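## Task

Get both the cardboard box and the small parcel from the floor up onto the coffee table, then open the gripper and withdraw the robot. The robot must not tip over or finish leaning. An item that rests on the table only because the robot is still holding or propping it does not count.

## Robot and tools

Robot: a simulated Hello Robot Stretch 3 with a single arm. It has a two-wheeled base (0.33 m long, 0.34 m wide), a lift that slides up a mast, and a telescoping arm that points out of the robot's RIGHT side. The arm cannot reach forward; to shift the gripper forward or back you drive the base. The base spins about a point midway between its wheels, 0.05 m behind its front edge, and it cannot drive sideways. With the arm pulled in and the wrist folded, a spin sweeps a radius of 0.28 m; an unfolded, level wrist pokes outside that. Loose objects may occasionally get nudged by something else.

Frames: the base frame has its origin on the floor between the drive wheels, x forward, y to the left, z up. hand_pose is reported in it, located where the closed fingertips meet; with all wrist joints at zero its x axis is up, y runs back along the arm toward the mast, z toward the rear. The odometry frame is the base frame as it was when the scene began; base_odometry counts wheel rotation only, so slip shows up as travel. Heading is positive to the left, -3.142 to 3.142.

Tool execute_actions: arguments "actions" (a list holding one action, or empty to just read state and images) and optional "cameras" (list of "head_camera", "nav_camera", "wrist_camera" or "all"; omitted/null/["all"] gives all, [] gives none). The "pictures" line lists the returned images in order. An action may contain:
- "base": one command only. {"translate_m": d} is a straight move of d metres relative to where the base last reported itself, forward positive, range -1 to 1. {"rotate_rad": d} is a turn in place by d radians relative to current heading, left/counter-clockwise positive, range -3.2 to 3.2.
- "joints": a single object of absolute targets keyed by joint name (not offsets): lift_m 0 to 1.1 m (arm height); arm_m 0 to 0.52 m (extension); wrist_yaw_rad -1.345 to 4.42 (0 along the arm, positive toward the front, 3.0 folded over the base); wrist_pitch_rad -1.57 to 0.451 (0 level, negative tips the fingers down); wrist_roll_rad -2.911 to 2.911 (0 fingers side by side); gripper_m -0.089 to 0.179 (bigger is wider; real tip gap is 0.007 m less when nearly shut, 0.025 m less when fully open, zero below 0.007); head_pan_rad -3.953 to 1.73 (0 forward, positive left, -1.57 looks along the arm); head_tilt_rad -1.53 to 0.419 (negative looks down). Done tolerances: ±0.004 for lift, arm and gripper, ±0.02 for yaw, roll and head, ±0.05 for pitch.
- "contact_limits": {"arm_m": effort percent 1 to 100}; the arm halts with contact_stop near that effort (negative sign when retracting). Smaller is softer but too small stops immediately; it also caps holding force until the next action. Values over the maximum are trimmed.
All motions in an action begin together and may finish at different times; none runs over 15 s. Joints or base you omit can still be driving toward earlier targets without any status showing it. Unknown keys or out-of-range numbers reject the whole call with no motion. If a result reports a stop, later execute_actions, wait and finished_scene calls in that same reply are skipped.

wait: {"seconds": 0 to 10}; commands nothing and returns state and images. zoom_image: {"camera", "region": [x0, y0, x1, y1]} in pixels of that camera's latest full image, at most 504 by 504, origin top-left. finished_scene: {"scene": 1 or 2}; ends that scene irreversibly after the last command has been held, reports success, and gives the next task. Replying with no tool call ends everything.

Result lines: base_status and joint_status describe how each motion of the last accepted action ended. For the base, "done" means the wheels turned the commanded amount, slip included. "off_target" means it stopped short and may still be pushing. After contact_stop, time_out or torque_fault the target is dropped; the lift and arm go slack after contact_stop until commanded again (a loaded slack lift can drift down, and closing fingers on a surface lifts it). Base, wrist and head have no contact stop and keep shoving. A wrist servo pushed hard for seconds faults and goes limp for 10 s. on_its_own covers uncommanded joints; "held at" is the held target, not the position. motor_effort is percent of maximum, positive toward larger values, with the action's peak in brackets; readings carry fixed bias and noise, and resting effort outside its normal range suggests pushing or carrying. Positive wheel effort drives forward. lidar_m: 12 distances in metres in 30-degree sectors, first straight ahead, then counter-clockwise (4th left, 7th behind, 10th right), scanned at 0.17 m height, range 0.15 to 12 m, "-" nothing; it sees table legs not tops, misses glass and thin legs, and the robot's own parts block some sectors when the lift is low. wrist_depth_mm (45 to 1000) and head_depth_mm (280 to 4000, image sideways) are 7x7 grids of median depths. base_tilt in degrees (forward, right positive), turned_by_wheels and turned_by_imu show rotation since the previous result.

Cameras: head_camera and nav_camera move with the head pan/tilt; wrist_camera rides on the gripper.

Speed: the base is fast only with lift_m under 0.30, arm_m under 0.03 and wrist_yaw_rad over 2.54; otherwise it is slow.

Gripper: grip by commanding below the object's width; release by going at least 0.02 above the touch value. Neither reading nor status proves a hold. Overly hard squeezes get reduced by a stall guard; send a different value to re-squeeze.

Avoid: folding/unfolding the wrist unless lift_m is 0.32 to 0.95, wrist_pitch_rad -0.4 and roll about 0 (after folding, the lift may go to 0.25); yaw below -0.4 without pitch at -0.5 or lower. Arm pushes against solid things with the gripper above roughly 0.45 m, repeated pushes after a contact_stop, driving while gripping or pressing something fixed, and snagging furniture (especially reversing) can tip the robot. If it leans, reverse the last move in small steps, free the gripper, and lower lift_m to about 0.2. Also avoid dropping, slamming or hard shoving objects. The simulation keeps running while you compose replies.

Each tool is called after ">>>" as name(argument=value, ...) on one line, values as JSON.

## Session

>>> execute_actions(actions=[])

Scene clock: 0.00 s.
base_odometry: x=+0.000 y=+0.000 heading=+0.000 (m, m, rad; odometry frame)
turned_by_wheels: +0.000 (rad since the last result)
turned_by_imu: +0.000 (rad since the last result)
base_tilt: forward=-1.0 right=+0.5 (deg)
lidar_m: 2.63 2.09 1.48 1.80 1.68 1.63 1.72 1.75 1.41 1.64 2.16 2.10
head_depth_mm: 1647 2487 2494 2470 2448 2029 2364 / 1650 2584 2670 2646 2617 2576 2481 / 1656 2769 2822 2832 2787 2757 2485 / 1893 2795 3028 2987 2985 2972 2429 / 1915 2816 3200 3190 3162 3142 2427 / 1917 2799 2914 2914 2956 2970 2419 / 1931 2529 2544 2580 2563 2568 2396
base_status: not commanded
joint_positions: lift_m=+0.470 arm_m=+0.001 wrist_yaw_rad=+3.036 wrist_pitch_rad=-0.578 wrist_roll_rad=-0.006 gripper_m=+0.037 head_pan_rad=+0.001 head_tilt_rad=-0.001
joint_status: not commanded
motor_effort: left_wheel=+0 right_wheel=+0 lift_m=+40 arm_m=-1 wrist_yaw_rad=+1 wrist_pitch_rad=+5 wrist_roll_rad=+1 gripper_m=+0 head_pan_rad=+0 head_tilt_rad=+2 (%)
hand_pose: x=+0.0000 y=+0.0544 z=+0.4489 quat_wxyz=(+0.237, +0.685, +0.167, +0.668) (m; base frame)
wrist_depth_mm: - - - - - - - / - - - - - - - / 940 922 - - - - - / 787 804 796 852 852 832 859 / 679 691 - 726 734 711 732 / 606 617 - 626 647 637 630 / 532 559 - 577 564 558 573
pictures: head_camera (sideways: a quarter turn clockwise sets it upright), nav_camera (sideways: a quarter turn counterclockwise sets it upright), wrist_camera
Images, in order (width x height): head_camera 896x504, nav_camera 672x504, wrist_camera 644x364.

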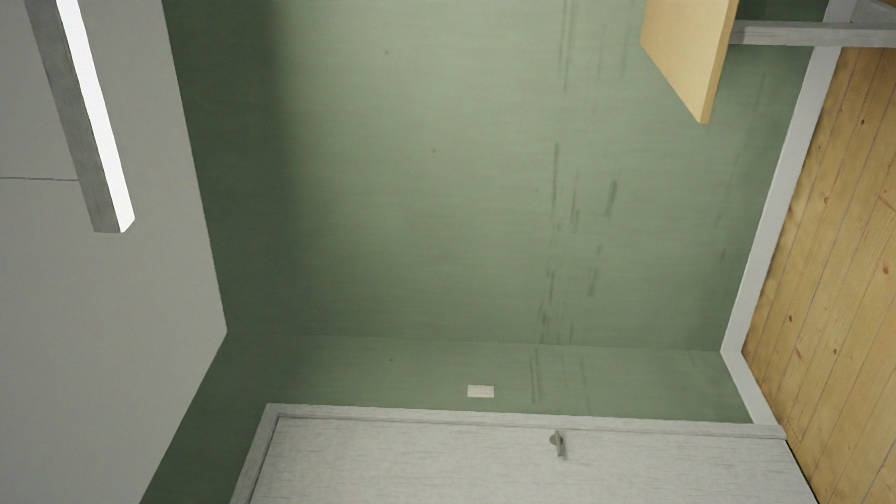

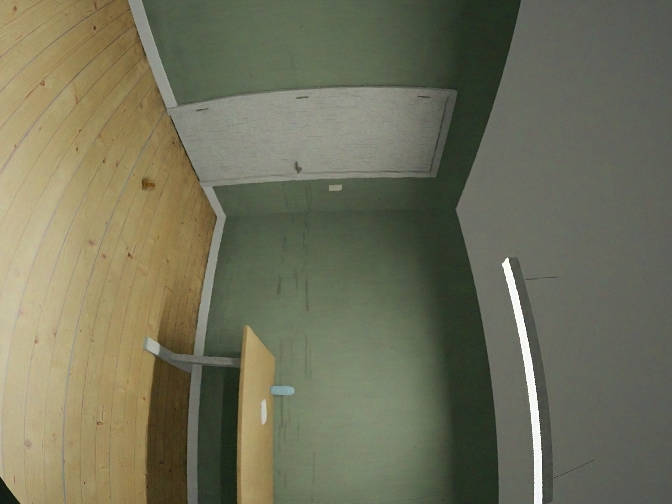

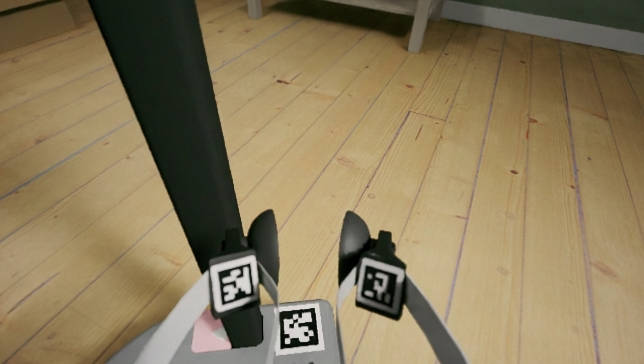

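>>> zoom_image(camera="nav_camera", region=[0, 0, 250, 504])

>>> execute_actions(actions=[{"joints": {"head_pan_rad": -1.35, "head_tilt_rad": -0.65, "lift_m": 0.42, "wrist_pitch_rad": -0.4, "wrist_yaw_rad": 2.9}}])

Region (0, 0, 250, 504) of nav_camera's 672x504 image, scaled by 1.000; it fills the left 250 columns of this view, and the rest is white.

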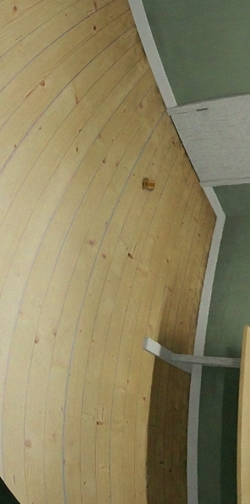

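Scene clock: 2.60 s.
base_odometry: x=+0.000 y=+0.000 heading=+0.000 (m, m, rad; odometry frame)
turned_by_wheels: +0.000 (rad since the last result)
turned_by_imu: +0.000 (rad since the last result)
base_tilt: forward=-1.1 right=+0.4 (deg)
lidar_m: 2.63 2.10 1.48 1.80 1.67 1.63 1.71 1.75 1.41 1.65 2.16 2.10
head_depth_mm: 1650 1645 1755 1996 1791 1496 1271 / 1794 1954 2044 2020 1807 1498 1262 / 1964 2147 2375 2303 1796 1481 1254 / 2167 2383 2639 2291 1772 1474 1249 / 2381 2674 2862 2252 1769 1454 1240 / 2556 2812 2992 2229 1758 1449 1244 / 2402 2612 2773 2213 1748 1455 1232
base_status: not commanded
joint_positions: lift_m=+0.420 arm_m=+0.001 wrist_yaw_rad=+2.904 wrist_pitch_rad=-0.421 wrist_roll_rad=-0.006 gripper_m=+0.037 head_pan_rad=-1.343 head_tilt_rad=-0.641
joint_status: all done
motor_effort: left_wheel=+0(1) right_wheel=+0(0) lift_m=+35(34) arm_m=-1(1) wrist_yaw_rad=-4(6) wrist_pitch_rad=+9(9) wrist_roll_rad=+1(1) gripper_m=+0(0) head_pan_rad=-5(61) head_tilt_rad=-6(41) (%)
hand_pose: x=+0.0316 y=+0.0719 z=+0.4322 quat_wxyz=(+0.229, +0.702, +0.065, +0.671) (m; base frame)
wrist_depth_mm: - - - - - - - / - - - - - - - / - - - - - - - / 901 938 935 952 960 - - / 739 - 794 771 804 785 815 / 623 - - 646 671 687 678 / 549 554 575 580 556 564 589
pictures: head_camera (sideways: a quarter turn clockwise sets it upright), nav_camera (sideways: a quarter turn counterclockwise sets it upright), wrist_camera
Images, in order (width x height): head_camera 896x504, nav_camera 672x504, wrist_camera 644x364.

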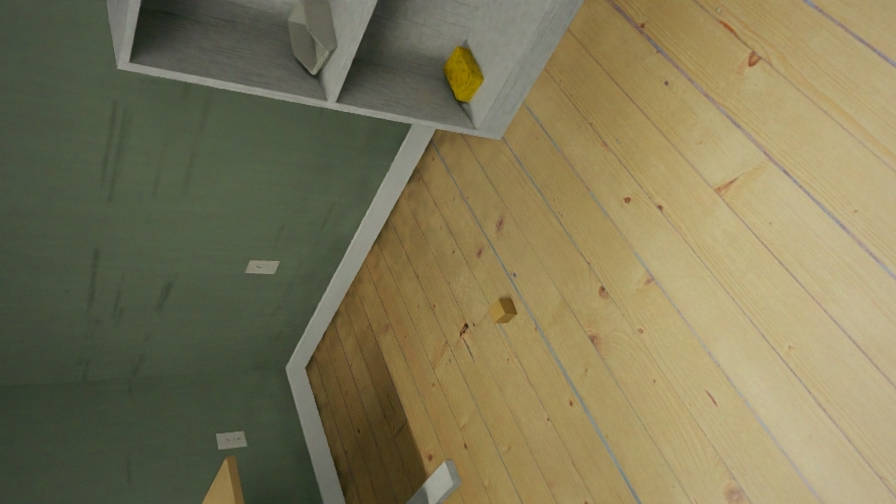

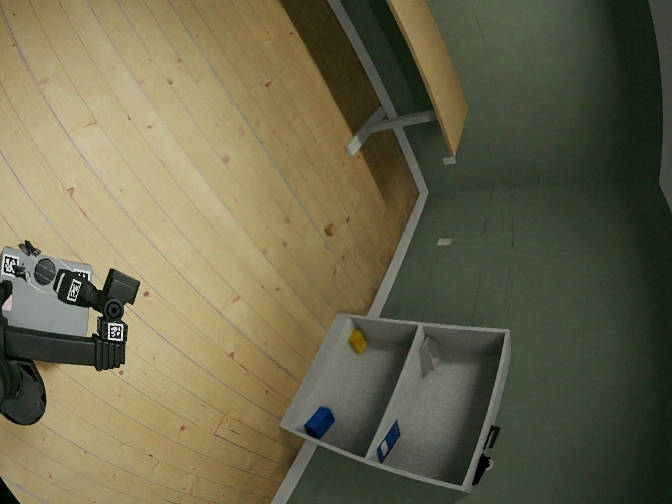

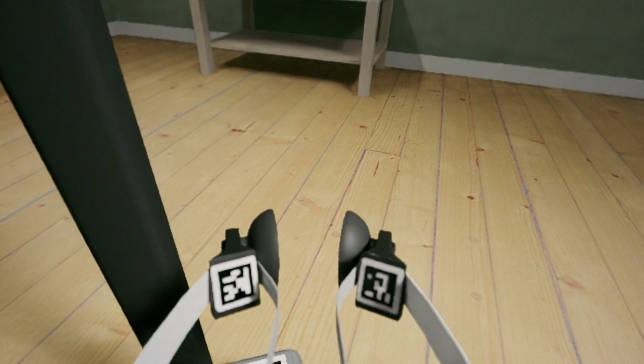

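>>> zoom_image(camera="head_camera", region=[470, 280, 530, 340])

Region (470, 280, 530, 340) of head_camera's 896x504 image, scaled by 8.400, with more detail than that image has.

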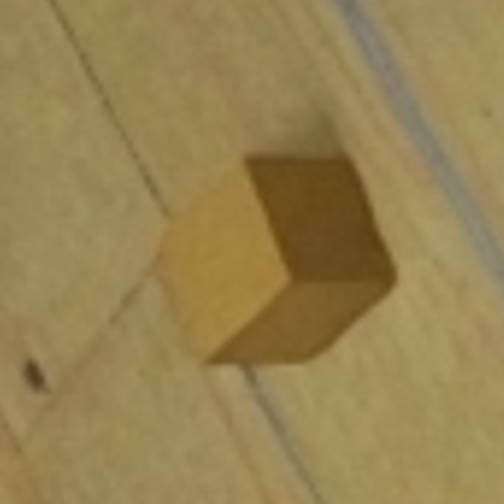

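>>> execute_actions(actions=[{"base": {"rotate_rad": -1.25}, "joints": {"head_pan_rad": 1.5, "head_tilt_rad": -0.6, "lift_m": 0.29, "wrist_yaw_rad": 2.7}}])

Scene clock: 27.93 s.
base_odometry: x=+0.000 y=+0.000 heading=-1.250 (m, m, rad; odometry frame)
turned_by_wheels: -1.250 (rad since the last result)
turned_by_imu: -1.269 (rad since the last result)
base_tilt: forward=-1.0 right=+0.5 (deg)
lidar_m: 2.14 2.15 2.10 2.24 1.98 1.47 1.80 1.63 1.64 1.87 1.41 1.50
head_depth_mm: 2471 2625 2823 2476 1878 1536 1293 / 2678 2884 3082 2442 1888 1526 1291 / 2688 3008 3290 2425 1875 1517 1279 / 2468 2715 2989 2420 1865 1502 1268 / 2234 2454 2765 2364 1839 1485 1264 / 2052 2247 2497 2355 1825 1483 1263 / 1954 2101 2319 2341 1818 1486 1256
base_status: done
joint_positions: lift_m=+0.290 arm_m=+0.001 wrist_yaw_rad=+2.703 wrist_pitch_rad=-0.419 wrist_roll_rad=-0.006 gripper_m=+0.037 head_pan_rad=+1.493 head_tilt_rad=-0.605
joint_status: all done
motor_effort: left_wheel=+2(9) right_wheel=-2(7) lift_m=+35(34) arm_m=-1(1) wrist_yaw_rad=-4(4) wrist_pitch_rad=+9(9) wrist_roll_rad=+1(1) gripper_m=+0(0) head_pan_rad=+5(61) head_tilt_rad=+3(10) (%)
hand_pose: x=+0.0739 y=+0.0571 z=+0.3025 quat_wxyz=(+0.294, +0.705, -0.005, +0.645) (m; base frame)
wrist_depth_mm: - - - - - - - / - - - - - - - / 860 899 912 924 965 - - / 717 697 719 723 746 750 774 / 577 579 604 598 613 612 624 / - 493 - 500 514 523 512 / - - - 436 431 445 450
pictures: head_camera (sideways: a quarter turn clockwise sets it upright), nav_camera (sideways: a quarter turn counterclockwise sets it upright), wrist_camera
Images, in order (width x height): head_camera 896x504, nav_camera 672x504, wrist_camera 644x364.

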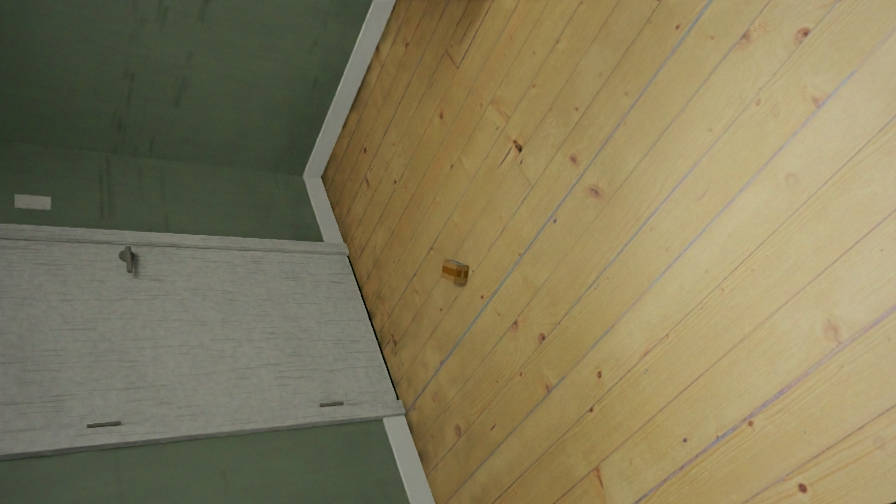

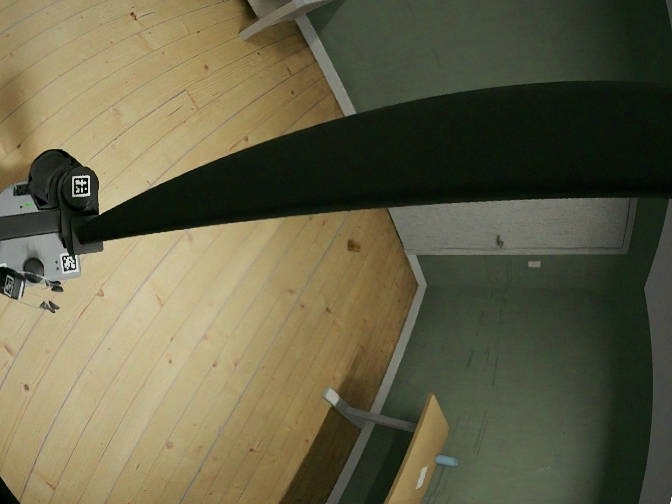

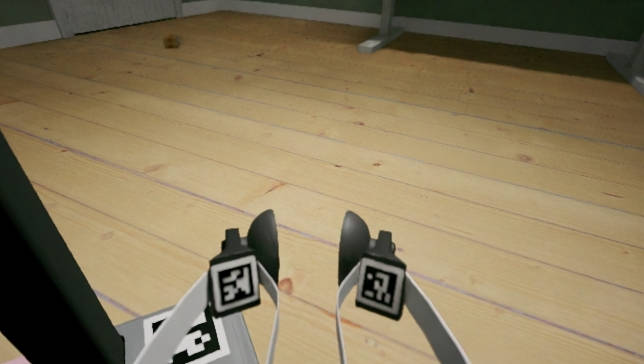

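>>> execute_actions(actions=[])

Scene clock: 31.50 s.
base_odometry: x=+0.000 y=+0.000 heading=-1.250 (m, m, rad; odometry frame)
turned_by_wheels: +0.000 (rad since the last result)
turned_by_imu: +0.000 (rad since the last result)
base_tilt: forward=-1.0 right=+0.4 (deg)
lidar_m: 2.13 2.16 2.09 2.23 1.97 1.48 1.80 1.63 1.64 1.86 1.42 1.50
head_depth_mm: 2462 2626 2852 2477 1897 1532 1292 / 2697 2888 3090 2473 1885 1528 1286 / 2693 3015 3257 2427 1869 1507 1280 / 2441 2720 2989 2408 1833 1502 1271 / 2237 2436 2740 2359 1832 1501 1270 / 2070 2242 2525 2371 1828 1485 1262 / 1937 2114 2303 2326 1830 1475 1258
base_status: done
joint_positions: lift_m=+0.290 arm_m=+0.001 wrist_yaw_rad=+2.703 wrist_pitch_rad=-0.419 wrist_roll_rad=-0.006 gripper_m=+0.037 head_pan_rad=+1.493 head_tilt_rad=-0.605
joint_status: all done
motor_effort: left_wheel=+2(9) right_wheel=-1(7) lift_m=+36(34) arm_m=-1(1) wrist_yaw_rad=-4(4) wrist_pitch_rad=+9(9) wrist_roll_rad=+1(1) gripper_m=+0(0) head_pan_rad=+5(61) head_tilt_rad=+3(10) (%)
hand_pose: x=+0.0739 y=+0.0571 z=+0.3025 quat_wxyz=(+0.294, +0.705, -0.005, +0.645) (m; base frame)
wrist_depth_mm: - - - - - - - / - - - - - - - / 886 895 921 923 919 - - / 697 699 727 705 752 764 771 / 596 586 598 587 599 621 616 / - 486 - 498 527 517 516 / - - - 432 427 443 444
pictures: head_camera (sideways: a quarter turn clockwise sets it upright), nav_camera (sideways: a quarter turn counterclockwise sets it upright), wrist_camera
Images, in order (width x height): head_camera 896x504, nav_camera 672x504, wrist_camera 644x364.

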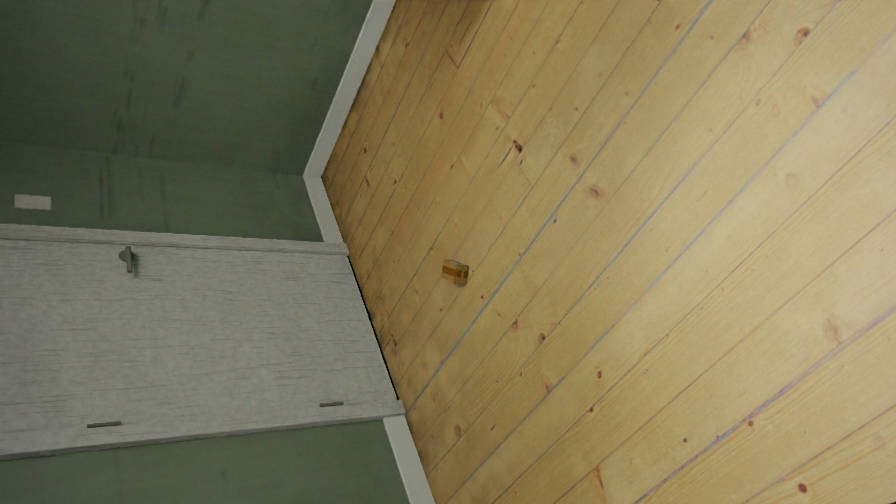

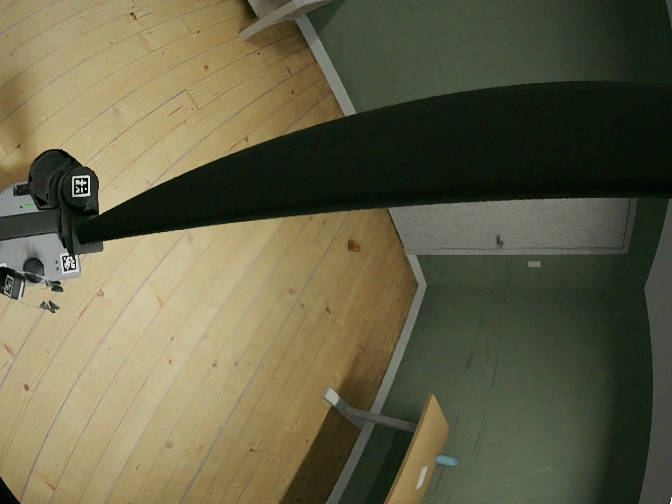

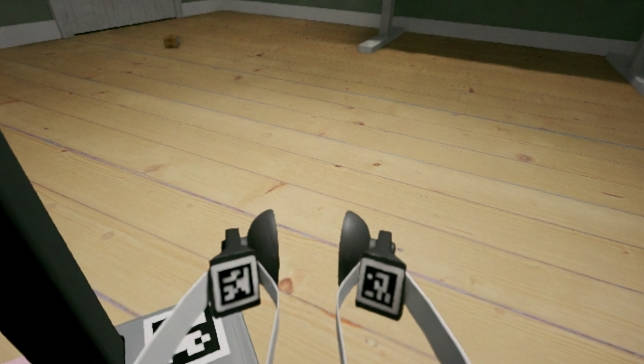

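>>> execute_actions(actions=[{"base": {"translate_m": 1.0}, "joints": {"head_pan_rad": 0.0, "head_tilt_rad": -1.15, "arm_m": 0.022, "wrist_yaw_rad": 2.6}}])

Scene clock: 37.93 s.
base_odometry: x=+0.316 y=-0.949 heading=-1.250 (m, m, rad; odometry frame)
turned_by_wheels: +0.000 (rad since the last result)
turned_by_imu: +0.000 (rad since the last result)
base_tilt: forward=-1.1 right=+0.5 (deg)
lidar_m: 1.36 1.24 1.73 1.67 2.67 2.31 2.64 2.41 1.83 1.03 0.78 0.78
head_depth_mm: 1271 1445 1581 1458 1332 1229 1128 / 1415 1628 1611 1448 1324 1222 1132 / 1595 1756 1605 1440 1328 1208 - / 1840 1765 1586 1432 1312 1207 - / 1949 1769 1580 1429 1309 1201 - / 1892 1748 1574 1428 1305 1202 - / 1826 1748 1564 1411 1296 1200 1118
base_status: done
joint_positions: lift_m=+0.290 arm_m=+0.022 wrist_yaw_rad=+2.603 wrist_pitch_rad=-0.419 wrist_roll_rad=-0.006 gripper_m=+0.037 head_pan_rad=+0.007 head_tilt_rad=-1.137
joint_status: all done
motor_effort: left_wheel=+3(11) right_wheel=-1(4) lift_m=+36(35) arm_m=+2(5) wrist_yaw_rad=-5(4) wrist_pitch_rad=+9(9) wrist_roll_rad=+1(1) gripper_m=+1(0) head_pan_rad=-5(65) head_tilt_rad=-8(47) (%)
hand_pose: x=+0.0937 y=+0.0258 z=+0.3025 quat_wxyz=(+0.326, +0.704, -0.041, +0.630) (m; base frame)
wrist_depth_mm: - - - - - - - / - - - - - - - / 896 908 899 938 931 - - / 666 714 712 713 753 739 762 / 568 573 619 595 607 622 620 / 487 501 - 497 517 515 496 / - - 436 441 437 441 447
pictures: head_camera (sideways: a quarter turn clockwise sets it upright), nav_camera (sideways: a quarter turn counterclockwise sets it upright), wrist_camera
Images, in order (width x height): head_camera 896x504, nav_camera 672x504, wrist_camera 644x364.

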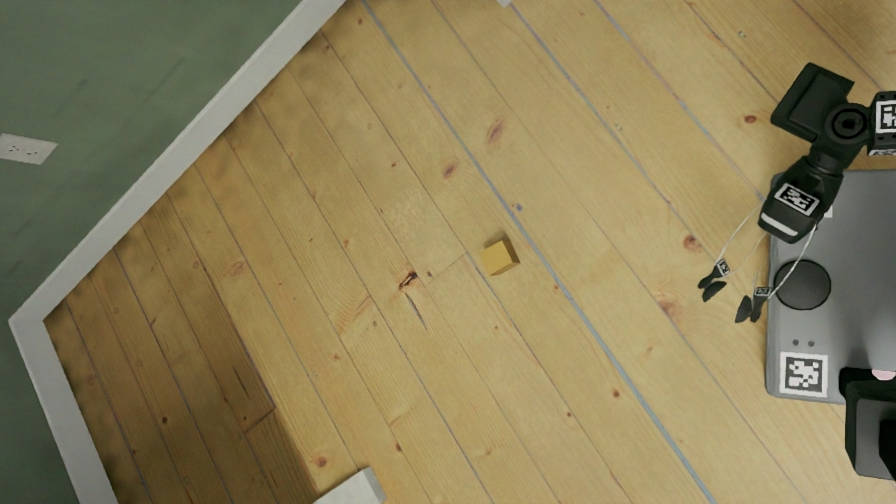

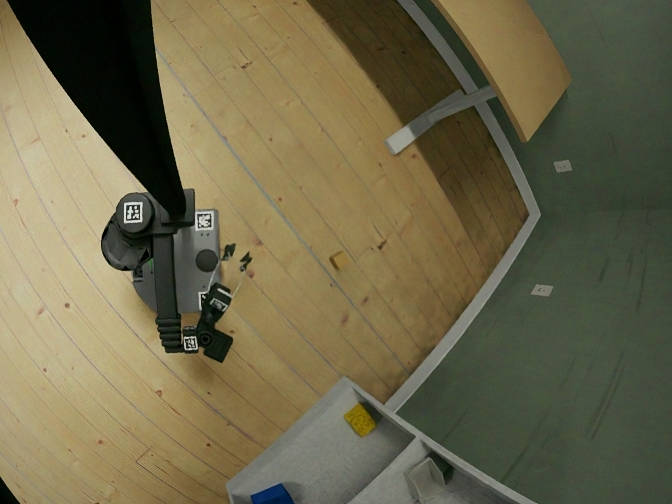

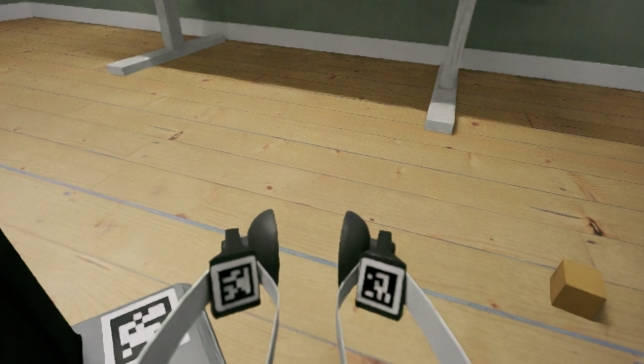

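>>> zoom_image(camera="head_camera", region=[460, 220, 540, 300])

Region (460, 220, 540, 300) of head_camera's 896x504 image, scaled by 6.300, with more detail than that image has.

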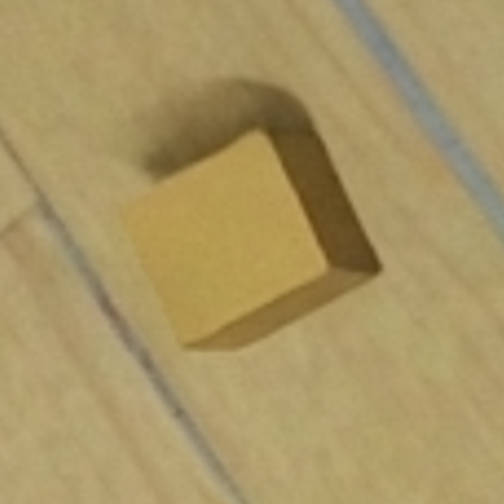

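>>> zoom_image(camera="head_camera", region=[680, 230, 800, 350])

>>> zoom_image(camera="wrist_camera", region=[520, 230, 644, 354])

Region (680, 230, 800, 350) of head_camera's 896x504 image, scaled by 4.200, with more detail than that image has.

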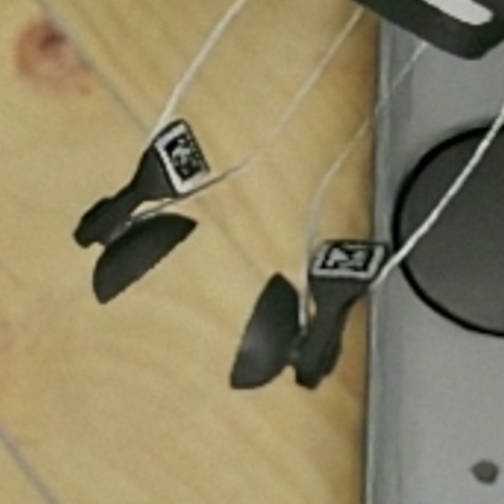

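Region (520, 230, 644, 354) of wrist_camera's 644x364 image, scaled by 4.065.

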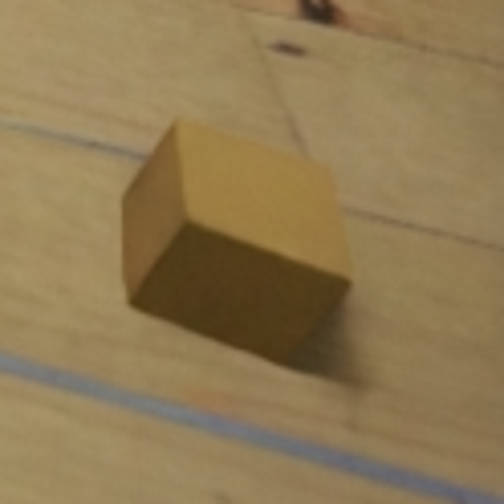

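>>> execute_actions(actions=[{"base": {"rotate_rad": 1.285}, "joints": {"head_pan_rad": -1.3, "arm_m": 0.22, "wrist_yaw_rad": 0.805, "lift_m": 0.078, "gripper_m": 0.13}}])

Scene clock: 65.27 s.
base_odometry: x=+0.316 y=-0.949 heading=+0.035 (m, m, rad; odometry frame)
turned_by_wheels: +1.285 (rad since the last result)
turned_by_imu: +1.304 (rad since the last result)
base_tilt: forward=-1.1 right=+0.5 (deg)
lidar_m: 1.66 2.69 2.66 2.32 2.46 2.40 1.04 1.03 0.78 1.17 1.72 1.24
head_depth_mm: 1262 1437 1566 1460 1326 1224 1139 / 1420 1622 1608 1455 1323 1220 1130 / 1593 1753 1596 1440 1302 1243 - / 1819 1782 1586 1448 1293 1238 - / 1950 1764 1574 1436 1310 1204 1124 / 1906 1752 1569 1420 1296 1196 1109 / 1833 1744 1566 1423 1296 1194 1107
base_status: done
joint_positions: lift_m=+0.078 arm_m=+0.220 wrist_yaw_rad=+0.808 wrist_pitch_rad=-0.419 wrist_roll_rad=-0.006 gripper_m=+0.130 head_pan_rad=-1.293 head_tilt_rad=-1.137
joint_status: all done
motor_effort: left_wheel=-2(9) right_wheel=+2(9) lift_m=+35(35) arm_m=+2(2) wrist_yaw_rad=-5(5) wrist_pitch_rad=+9(9) wrist_roll_rad=+1(1) gripper_m=+0(81) head_pan_rad=-5(63) head_tilt_rad=-9(8) (%)
hand_pose: x=+0.1406 y=-0.5198 z=+0.0906 quat_wxyz=(+0.696, +0.407, -0.576, +0.138) (m; base frame)
wrist_depth_mm: - - 958 - - 954 732 / 615 577 637 668 689 708 676 / 446 451 454 467 485 499 503 / 351 352 363 364 368 377 386 / 285 300 293 298 301 308 309 / 243 - 249 193 254 265 260 / 210 210 214 166 221 216 224
pictures: head_camera (sideways: a quarter turn clockwise sets it upright), nav_camera (sideways: a quarter turn counterclockwise sets it upright), wrist_camera
Images, in order (width x height): head_camera 896x504, nav_camera 672x504, wrist_camera 644x364.

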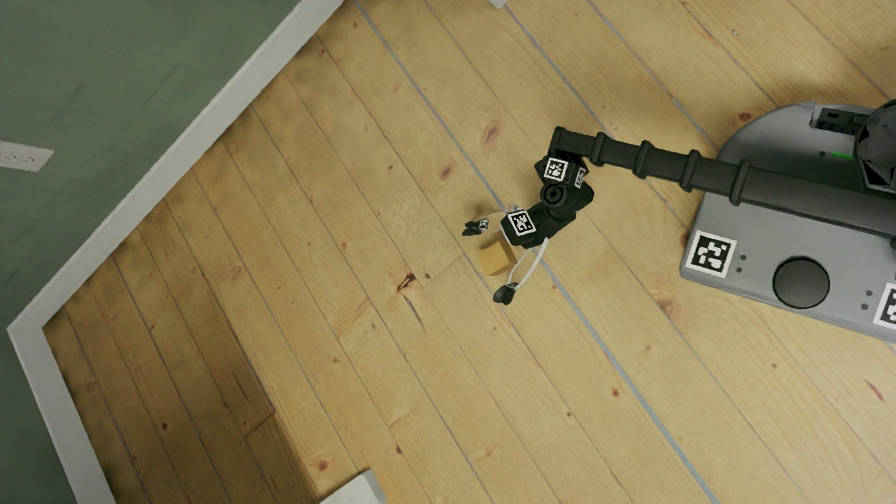

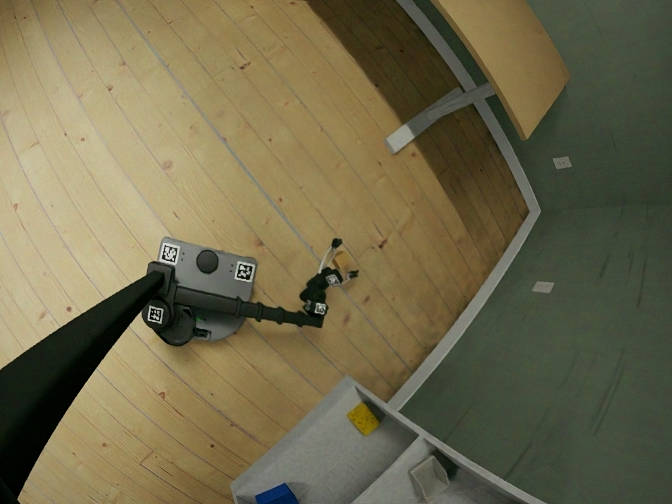

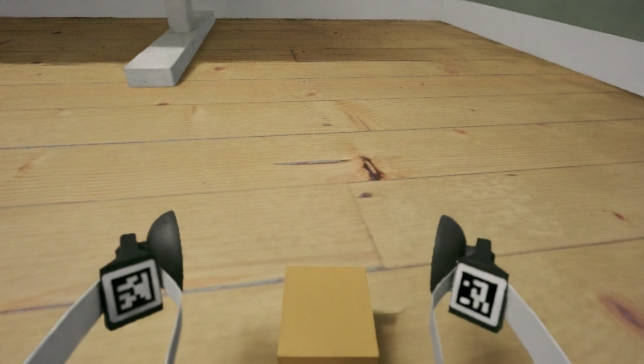

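>>> execute_actions(actions=[{"base": {"rotate_rad": -0.022}, "joints": {"lift_m": 0.022, "gripper_m": 0.1}}], cameras=["wrist_camera", "head_camera"])

Scene clock: 70.67 s.
base_odometry: x=+0.316 y=-0.949 heading=+0.013 (m, m, rad; odometry frame)
turned_by_wheels: -0.022 (rad since the last result)
turned_by_imu: -0.023 (rad since the last result)
base_tilt: forward=-1.1 right=+0.5 (deg)
lidar_m: 1.67 2.65 2.66 2.31 2.46 2.40 1.05 1.03 0.78 1.33 1.68 1.24
head_depth_mm: 1246 1419 1567 1464 1336 1227 1130 / 1379 1588 1607 1453 1324 1217 1129 / 1550 1739 1590 1442 1351 1237 - / 1758 1763 1584 1436 1294 1238 - / 1944 1762 1587 1434 1308 1207 1117 / 1911 1763 1573 1422 1295 1195 1108 / 1831 1746 1568 1422 1291 1195 1108
base_status: done
joint_positions: lift_m=+0.022 arm_m=+0.220 wrist_yaw_rad=+0.808 wrist_pitch_rad=-0.419 wrist_roll_rad=-0.006 gripper_m=+0.100 head_pan_rad=-1.293 head_tilt_rad=-1.137
joint_status: all done
motor_effort: left_wheel=+0(3) right_wheel=+1(2) lift_m=+35(37) arm_m=+2(2) wrist_yaw_rad=-4(4) wrist_pitch_rad=+8(9) wrist_roll_rad=+1(1) gripper_m=+0(82) head_pan_rad=-5(5) head_tilt_rad=-9(10) (%)
hand_pose: x=+0.1406 y=-0.5198 z=+0.0346 quat_wxyz=(+0.696, +0.407, -0.576, +0.138) (m; base frame)
wrist_depth_mm: 742 681 805 840 892 864 687 / 454 463 479 494 511 518 547 / 328 333 340 345 356 366 376 / 258 261 267 269 275 277 285 / 211 214 209 149 227 224 229 / 181 184 172 138 184 191 191 / 158 153 159 154 162 163 164
pictures: head_camera (sideways: a quarter turn clockwise sets it upright), wrist_camera
Images, in order (width x height): head_camera 896x504, wrist_camera 644x364.

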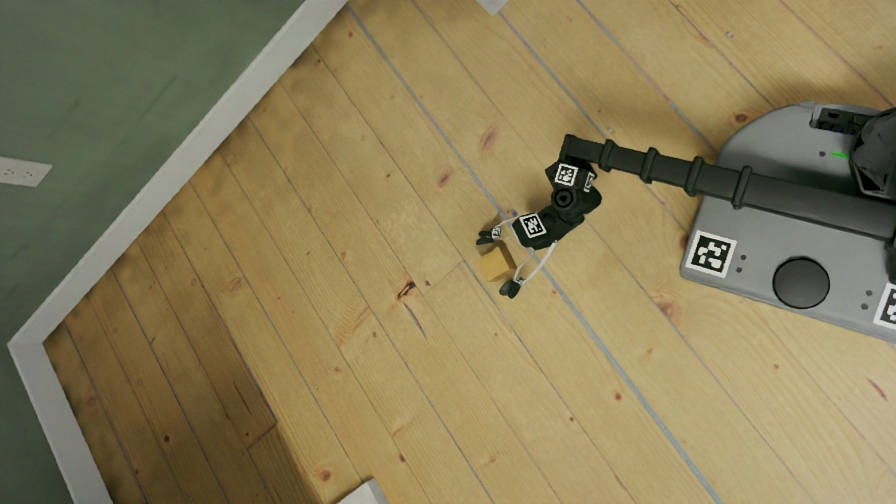

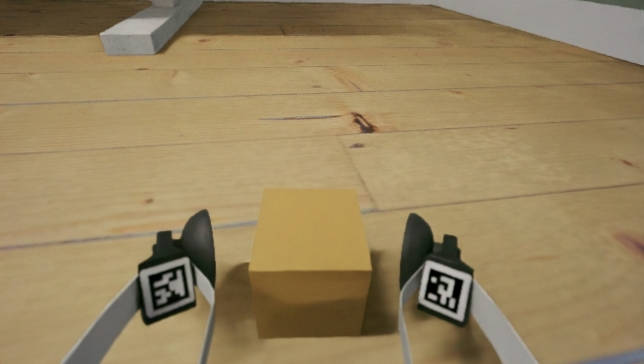

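>>> execute_actions(actions=[{"joints": {"gripper_m": 0.015}}], cameras=["wrist_camera"])

Scene clock: 72.60 s.
base_odometry: x=+0.316 y=-0.949 heading=+0.013 (m, m, rad; odometry frame)
turned_by_wheels: +0.000 (rad since the last result)
turned_by_imu: +0.000 (rad since the last result)
base_tilt: forward=-1.0 right=+0.4 (deg)
lidar_m: 1.66 2.64 2.66 2.32 2.45 2.40 1.04 1.03 0.78 1.33 1.68 1.25
head_depth_mm: 1243 1425 1561 1458 1327 1222 1133 / 1384 1602 1614 1448 1323 1221 1129 / 1549 1742 1601 1436 1350 1242 - / 1761 1774 1592 1441 1288 1240 - / 1939 1759 1588 1430 1308 1205 1123 / 1916 1757 1574 1423 1299 1205 1110 / 1835 1739 1554 1419 1295 1197 1106
base_status: not commanded
joint_positions: lift_m=+0.022 arm_m=+0.220 wrist_yaw_rad=+0.808 wrist_pitch_rad=-0.419 wrist_roll_rad=-0.006 gripper_m=+0.016 head_pan_rad=-1.293 head_tilt_rad=-1.137
joint_status: all done
motor_effort: left_wheel=+1(0) right_wheel=+1(0) lift_m=+35(35) arm_m=+2(2) wrist_yaw_rad=-2(2) wrist_pitch_rad=+8(8) wrist_roll_rad=+1(1) gripper_m=-17(88) head_pan_rad=-5(5) head_tilt_rad=-8(8) (%)
hand_pose: x=+0.1406 y=-0.5198 z=+0.0346 quat_wxyz=(+0.696, +0.407, -0.576, +0.138) (m; base frame)
wrist_depth_mm: 756 679 825 831 883 851 704 / 454 464 474 490 506 531 551 / 324 335 343 349 357 363 368 / 255 260 263 269 271 280 287 / 209 214 212 148 230 226 229 / 179 181 133 133 192 189 192 / 156 156 155 152 160 163 164
pictures: wrist_camera
Images, in order (width x height): wrist_camera 644x364.

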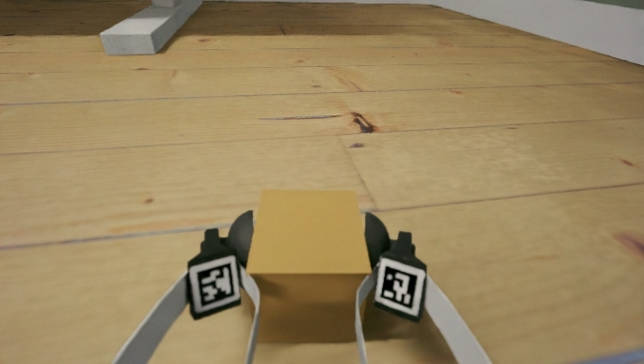

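>>> execute_actions(actions=[{"base": {"rotate_rad": -2.051}, "joints": {"lift_m": 0.29, "arm_m": 0.022, "wrist_yaw_rad": 2.58, "wrist_pitch_rad": -0.15, "head_pan_rad": -2.85, "head_tilt_rad": -0.5}}])

Scene clock: 86.87 s.
base_odometry: x=+0.316 y=-0.949 heading=-2.038 (m, m, rad; odometry frame)
turned_by_wheels: -2.051 (rad since the last result)
turned_by_imu: -2.082 (rad since the last result)
base_tilt: forward=-1.1 right=+0.4 (deg)
lidar_m: 0.78 1.17 1.74 1.24 1.85 2.66 2.66 2.31 2.44 2.41 1.04 1.03
head_depth_mm: 2255 2422 2606 2772 2122 1668 1376 / 2350 2563 2750 2842 2106 1668 1367 / 2462 2646 2906 2894 2099 1649 1363 / 2565 2774 2950 2810 2091 1640 1345 / 2664 2898 3033 2691 2049 1627 1343 / 2796 3041 3107 2771 2036 1620 1338 / 2904 3180 3408 2739 2026 1600 1332
base_status: done
joint_positions: lift_m=+0.290 arm_m=+0.022 wrist_yaw_rad=+2.577 wrist_pitch_rad=-0.177 wrist_roll_rad=-0.006 gripper_m=+0.016 head_pan_rad=-2.843 head_tilt_rad=-0.507
joint_status: all done
motor_effort: left_wheel=+2(11) right_wheel=-2(8) lift_m=+45(42) arm_m=-3(5) wrist_yaw_rad=+4(7) wrist_pitch_rad=+12(14) wrist_roll_rad=+1(1) gripper_m=-17(17) head_pan_rad=-4(63) head_tilt_rad=+4(46) (%)
hand_pose: x=+0.1115 y=+0.0422 z=+0.3597 quat_wxyz=(+0.257, +0.692, -0.135, +0.661) (m; base frame)
wrist_depth_mm: - - - - - - 823 / - - - - - - 812 / - - - - - - 843 / - - - - - - 878 / 844 852 827 147 922 895 845 / 645 652 133 134 710 693 673 / 529 530 525 156 551 578 567
pictures: head_camera (sideways: a quarter turn clockwise sets it upright), nav_camera (sideways: a quarter turn counterclockwise sets it upright), wrist_camera
Images, in order (width x height): head_camera 896x504, nav_camera 672x504, wrist_camera 644x364.

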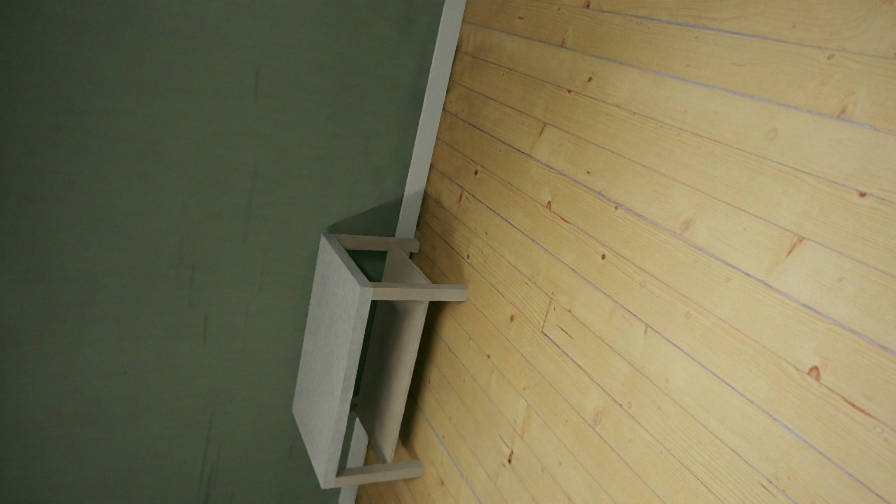

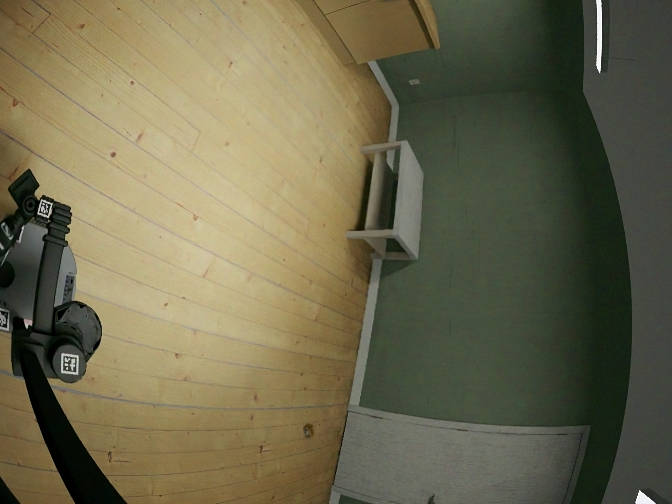

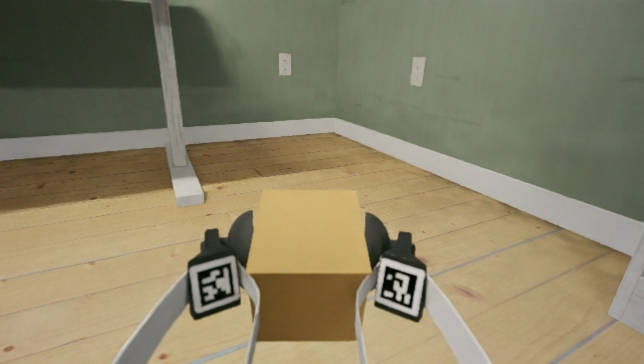

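>>> zoom_image(camera="head_camera", region=[300, 210, 490, 330])

>>> zoom_image(camera="nav_camera", region=[270, 390, 350, 470])

Region (300, 210, 490, 330) of head_camera's 896x504 image, scaled by 2.653, with more detail than that image has; it fills the top 318 rows of this view, and the rest is white.

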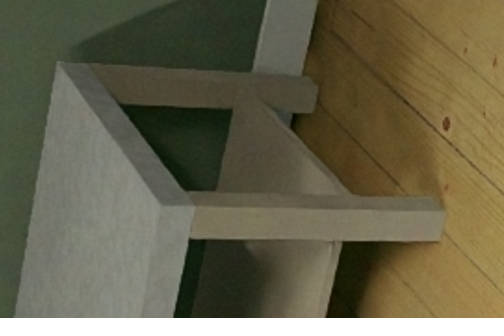

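Region (270, 390, 350, 470) of nav_camera's 672x504 image, scaled by 6.300, with more detail than that image has.

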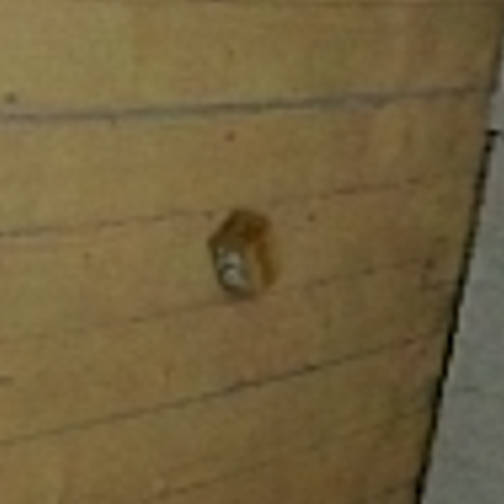

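>>> execute_actions(actions=[{"base": {"translate_m": -1.0}, "joints": {"wrist_pitch_rad": -0.4, "head_pan_rad": -3.75, "head_tilt_rad": -0.83}}])

Scene clock: 96.20 s.
base_odometry: x=+0.766 y=-0.056 heading=-2.038 (m, m, rad; odometry frame)
turned_by_wheels: +0.000 (rad since the last result)
turned_by_imu: -0.002 (rad since the last result)
base_tilt: forward=-1.0 right=+0.5 (deg)
lidar_m: 1.78 1.75 1.78 1.38 1.98 1.69 1.67 1.40 2.04 2.31 2.48 1.87
head_depth_mm: 2019 2347 2388 - - - 1179 / 1891 2211 2301 1855 1587 - 1137 / 1767 2076 2265 1842 1538 1349 - / 1684 1938 2149 1832 1534 1322 1202 / 1614 1841 2101 1808 1529 1311 1208 / 1545 1730 2011 1803 1514 1303 1185 / 1476 1668 1915 1783 1509 1304 1144
base_status: done
joint_positions: lift_m=+0.290 arm_m=+0.022 wrist_yaw_rad=+2.577 wrist_pitch_rad=-0.418 wrist_roll_rad=-0.006 gripper_m=+0.016 head_pan_rad=-3.743 head_tilt_rad=-0.820
joint_status: all done
motor_effort: left_wheel=+3(8) right_wheel=-2(7) lift_m=+45(45) arm_m=-4(3) wrist_yaw_rad=+4(4) wrist_pitch_rad=+8(10) wrist_roll_rad=+1(1) gripper_m=-17(18) head_pan_rad=-5(58) head_tilt_rad=-6(31) (%)
hand_pose: x=+0.0988 y=+0.0223 z=+0.3024 quat_wxyz=(+0.334, +0.703, -0.050, +0.626) (m; base frame)
wrist_depth_mm: - - - - - - - / - - - - - - - / 884 891 933 933 923 - - / 691 709 717 731 730 749 773 / 572 589 562 148 632 621 607 / 487 501 133 134 512 515 527 / - - 415 156 436 446 449
pictures: head_camera (sideways: a quarter turn clockwise sets it upright), nav_camera (sideways: a quarter turn counterclockwise sets it upright), wrist_camera
Images, in order (width x height): head_camera 896x504, nav_camera 672x504, wrist_camera 644x364.

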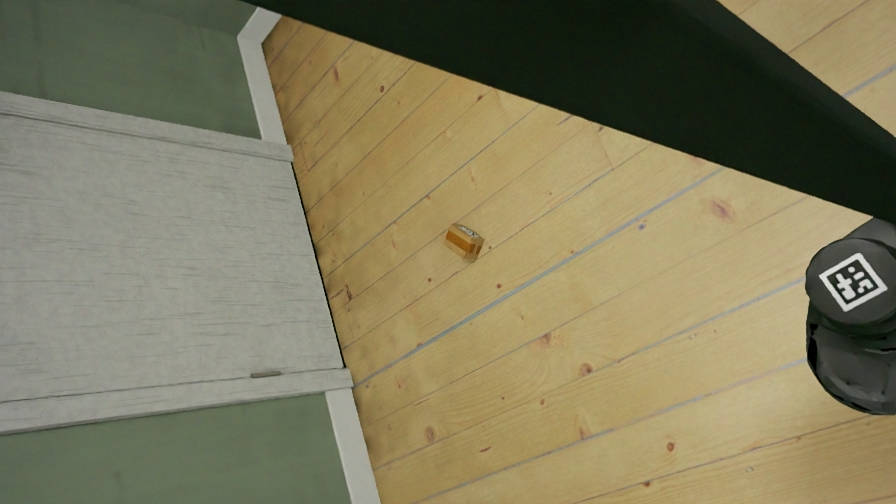

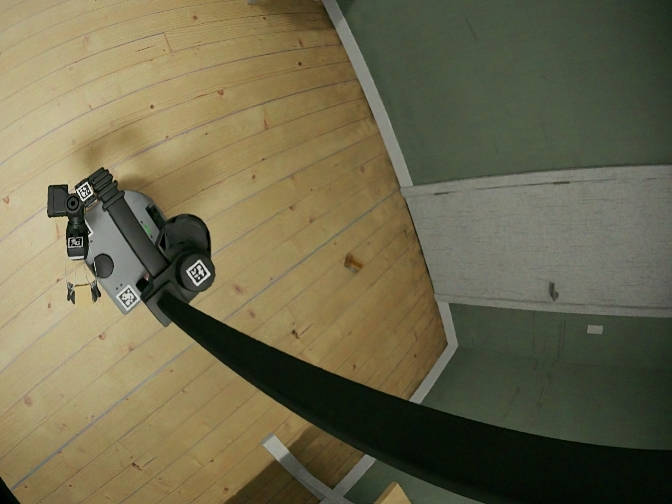

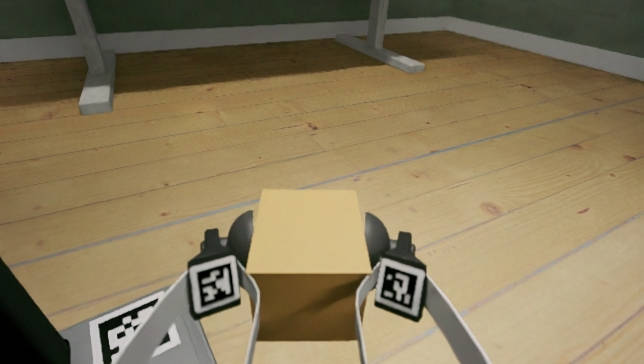

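>>> zoom_image(camera="head_camera", region=[430, 208, 500, 278])

Region (430, 208, 500, 278) of head_camera's 896x504 image, scaled by 7.200, with more detail than that image has.

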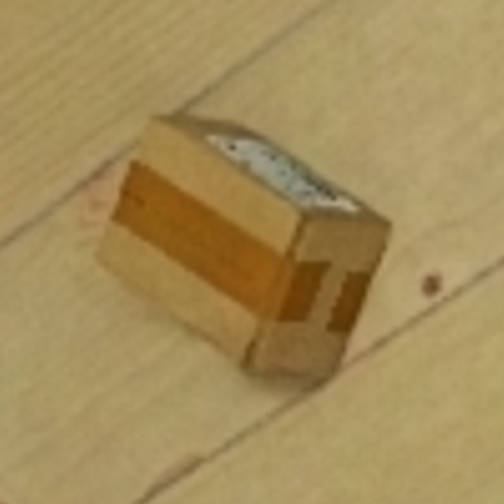

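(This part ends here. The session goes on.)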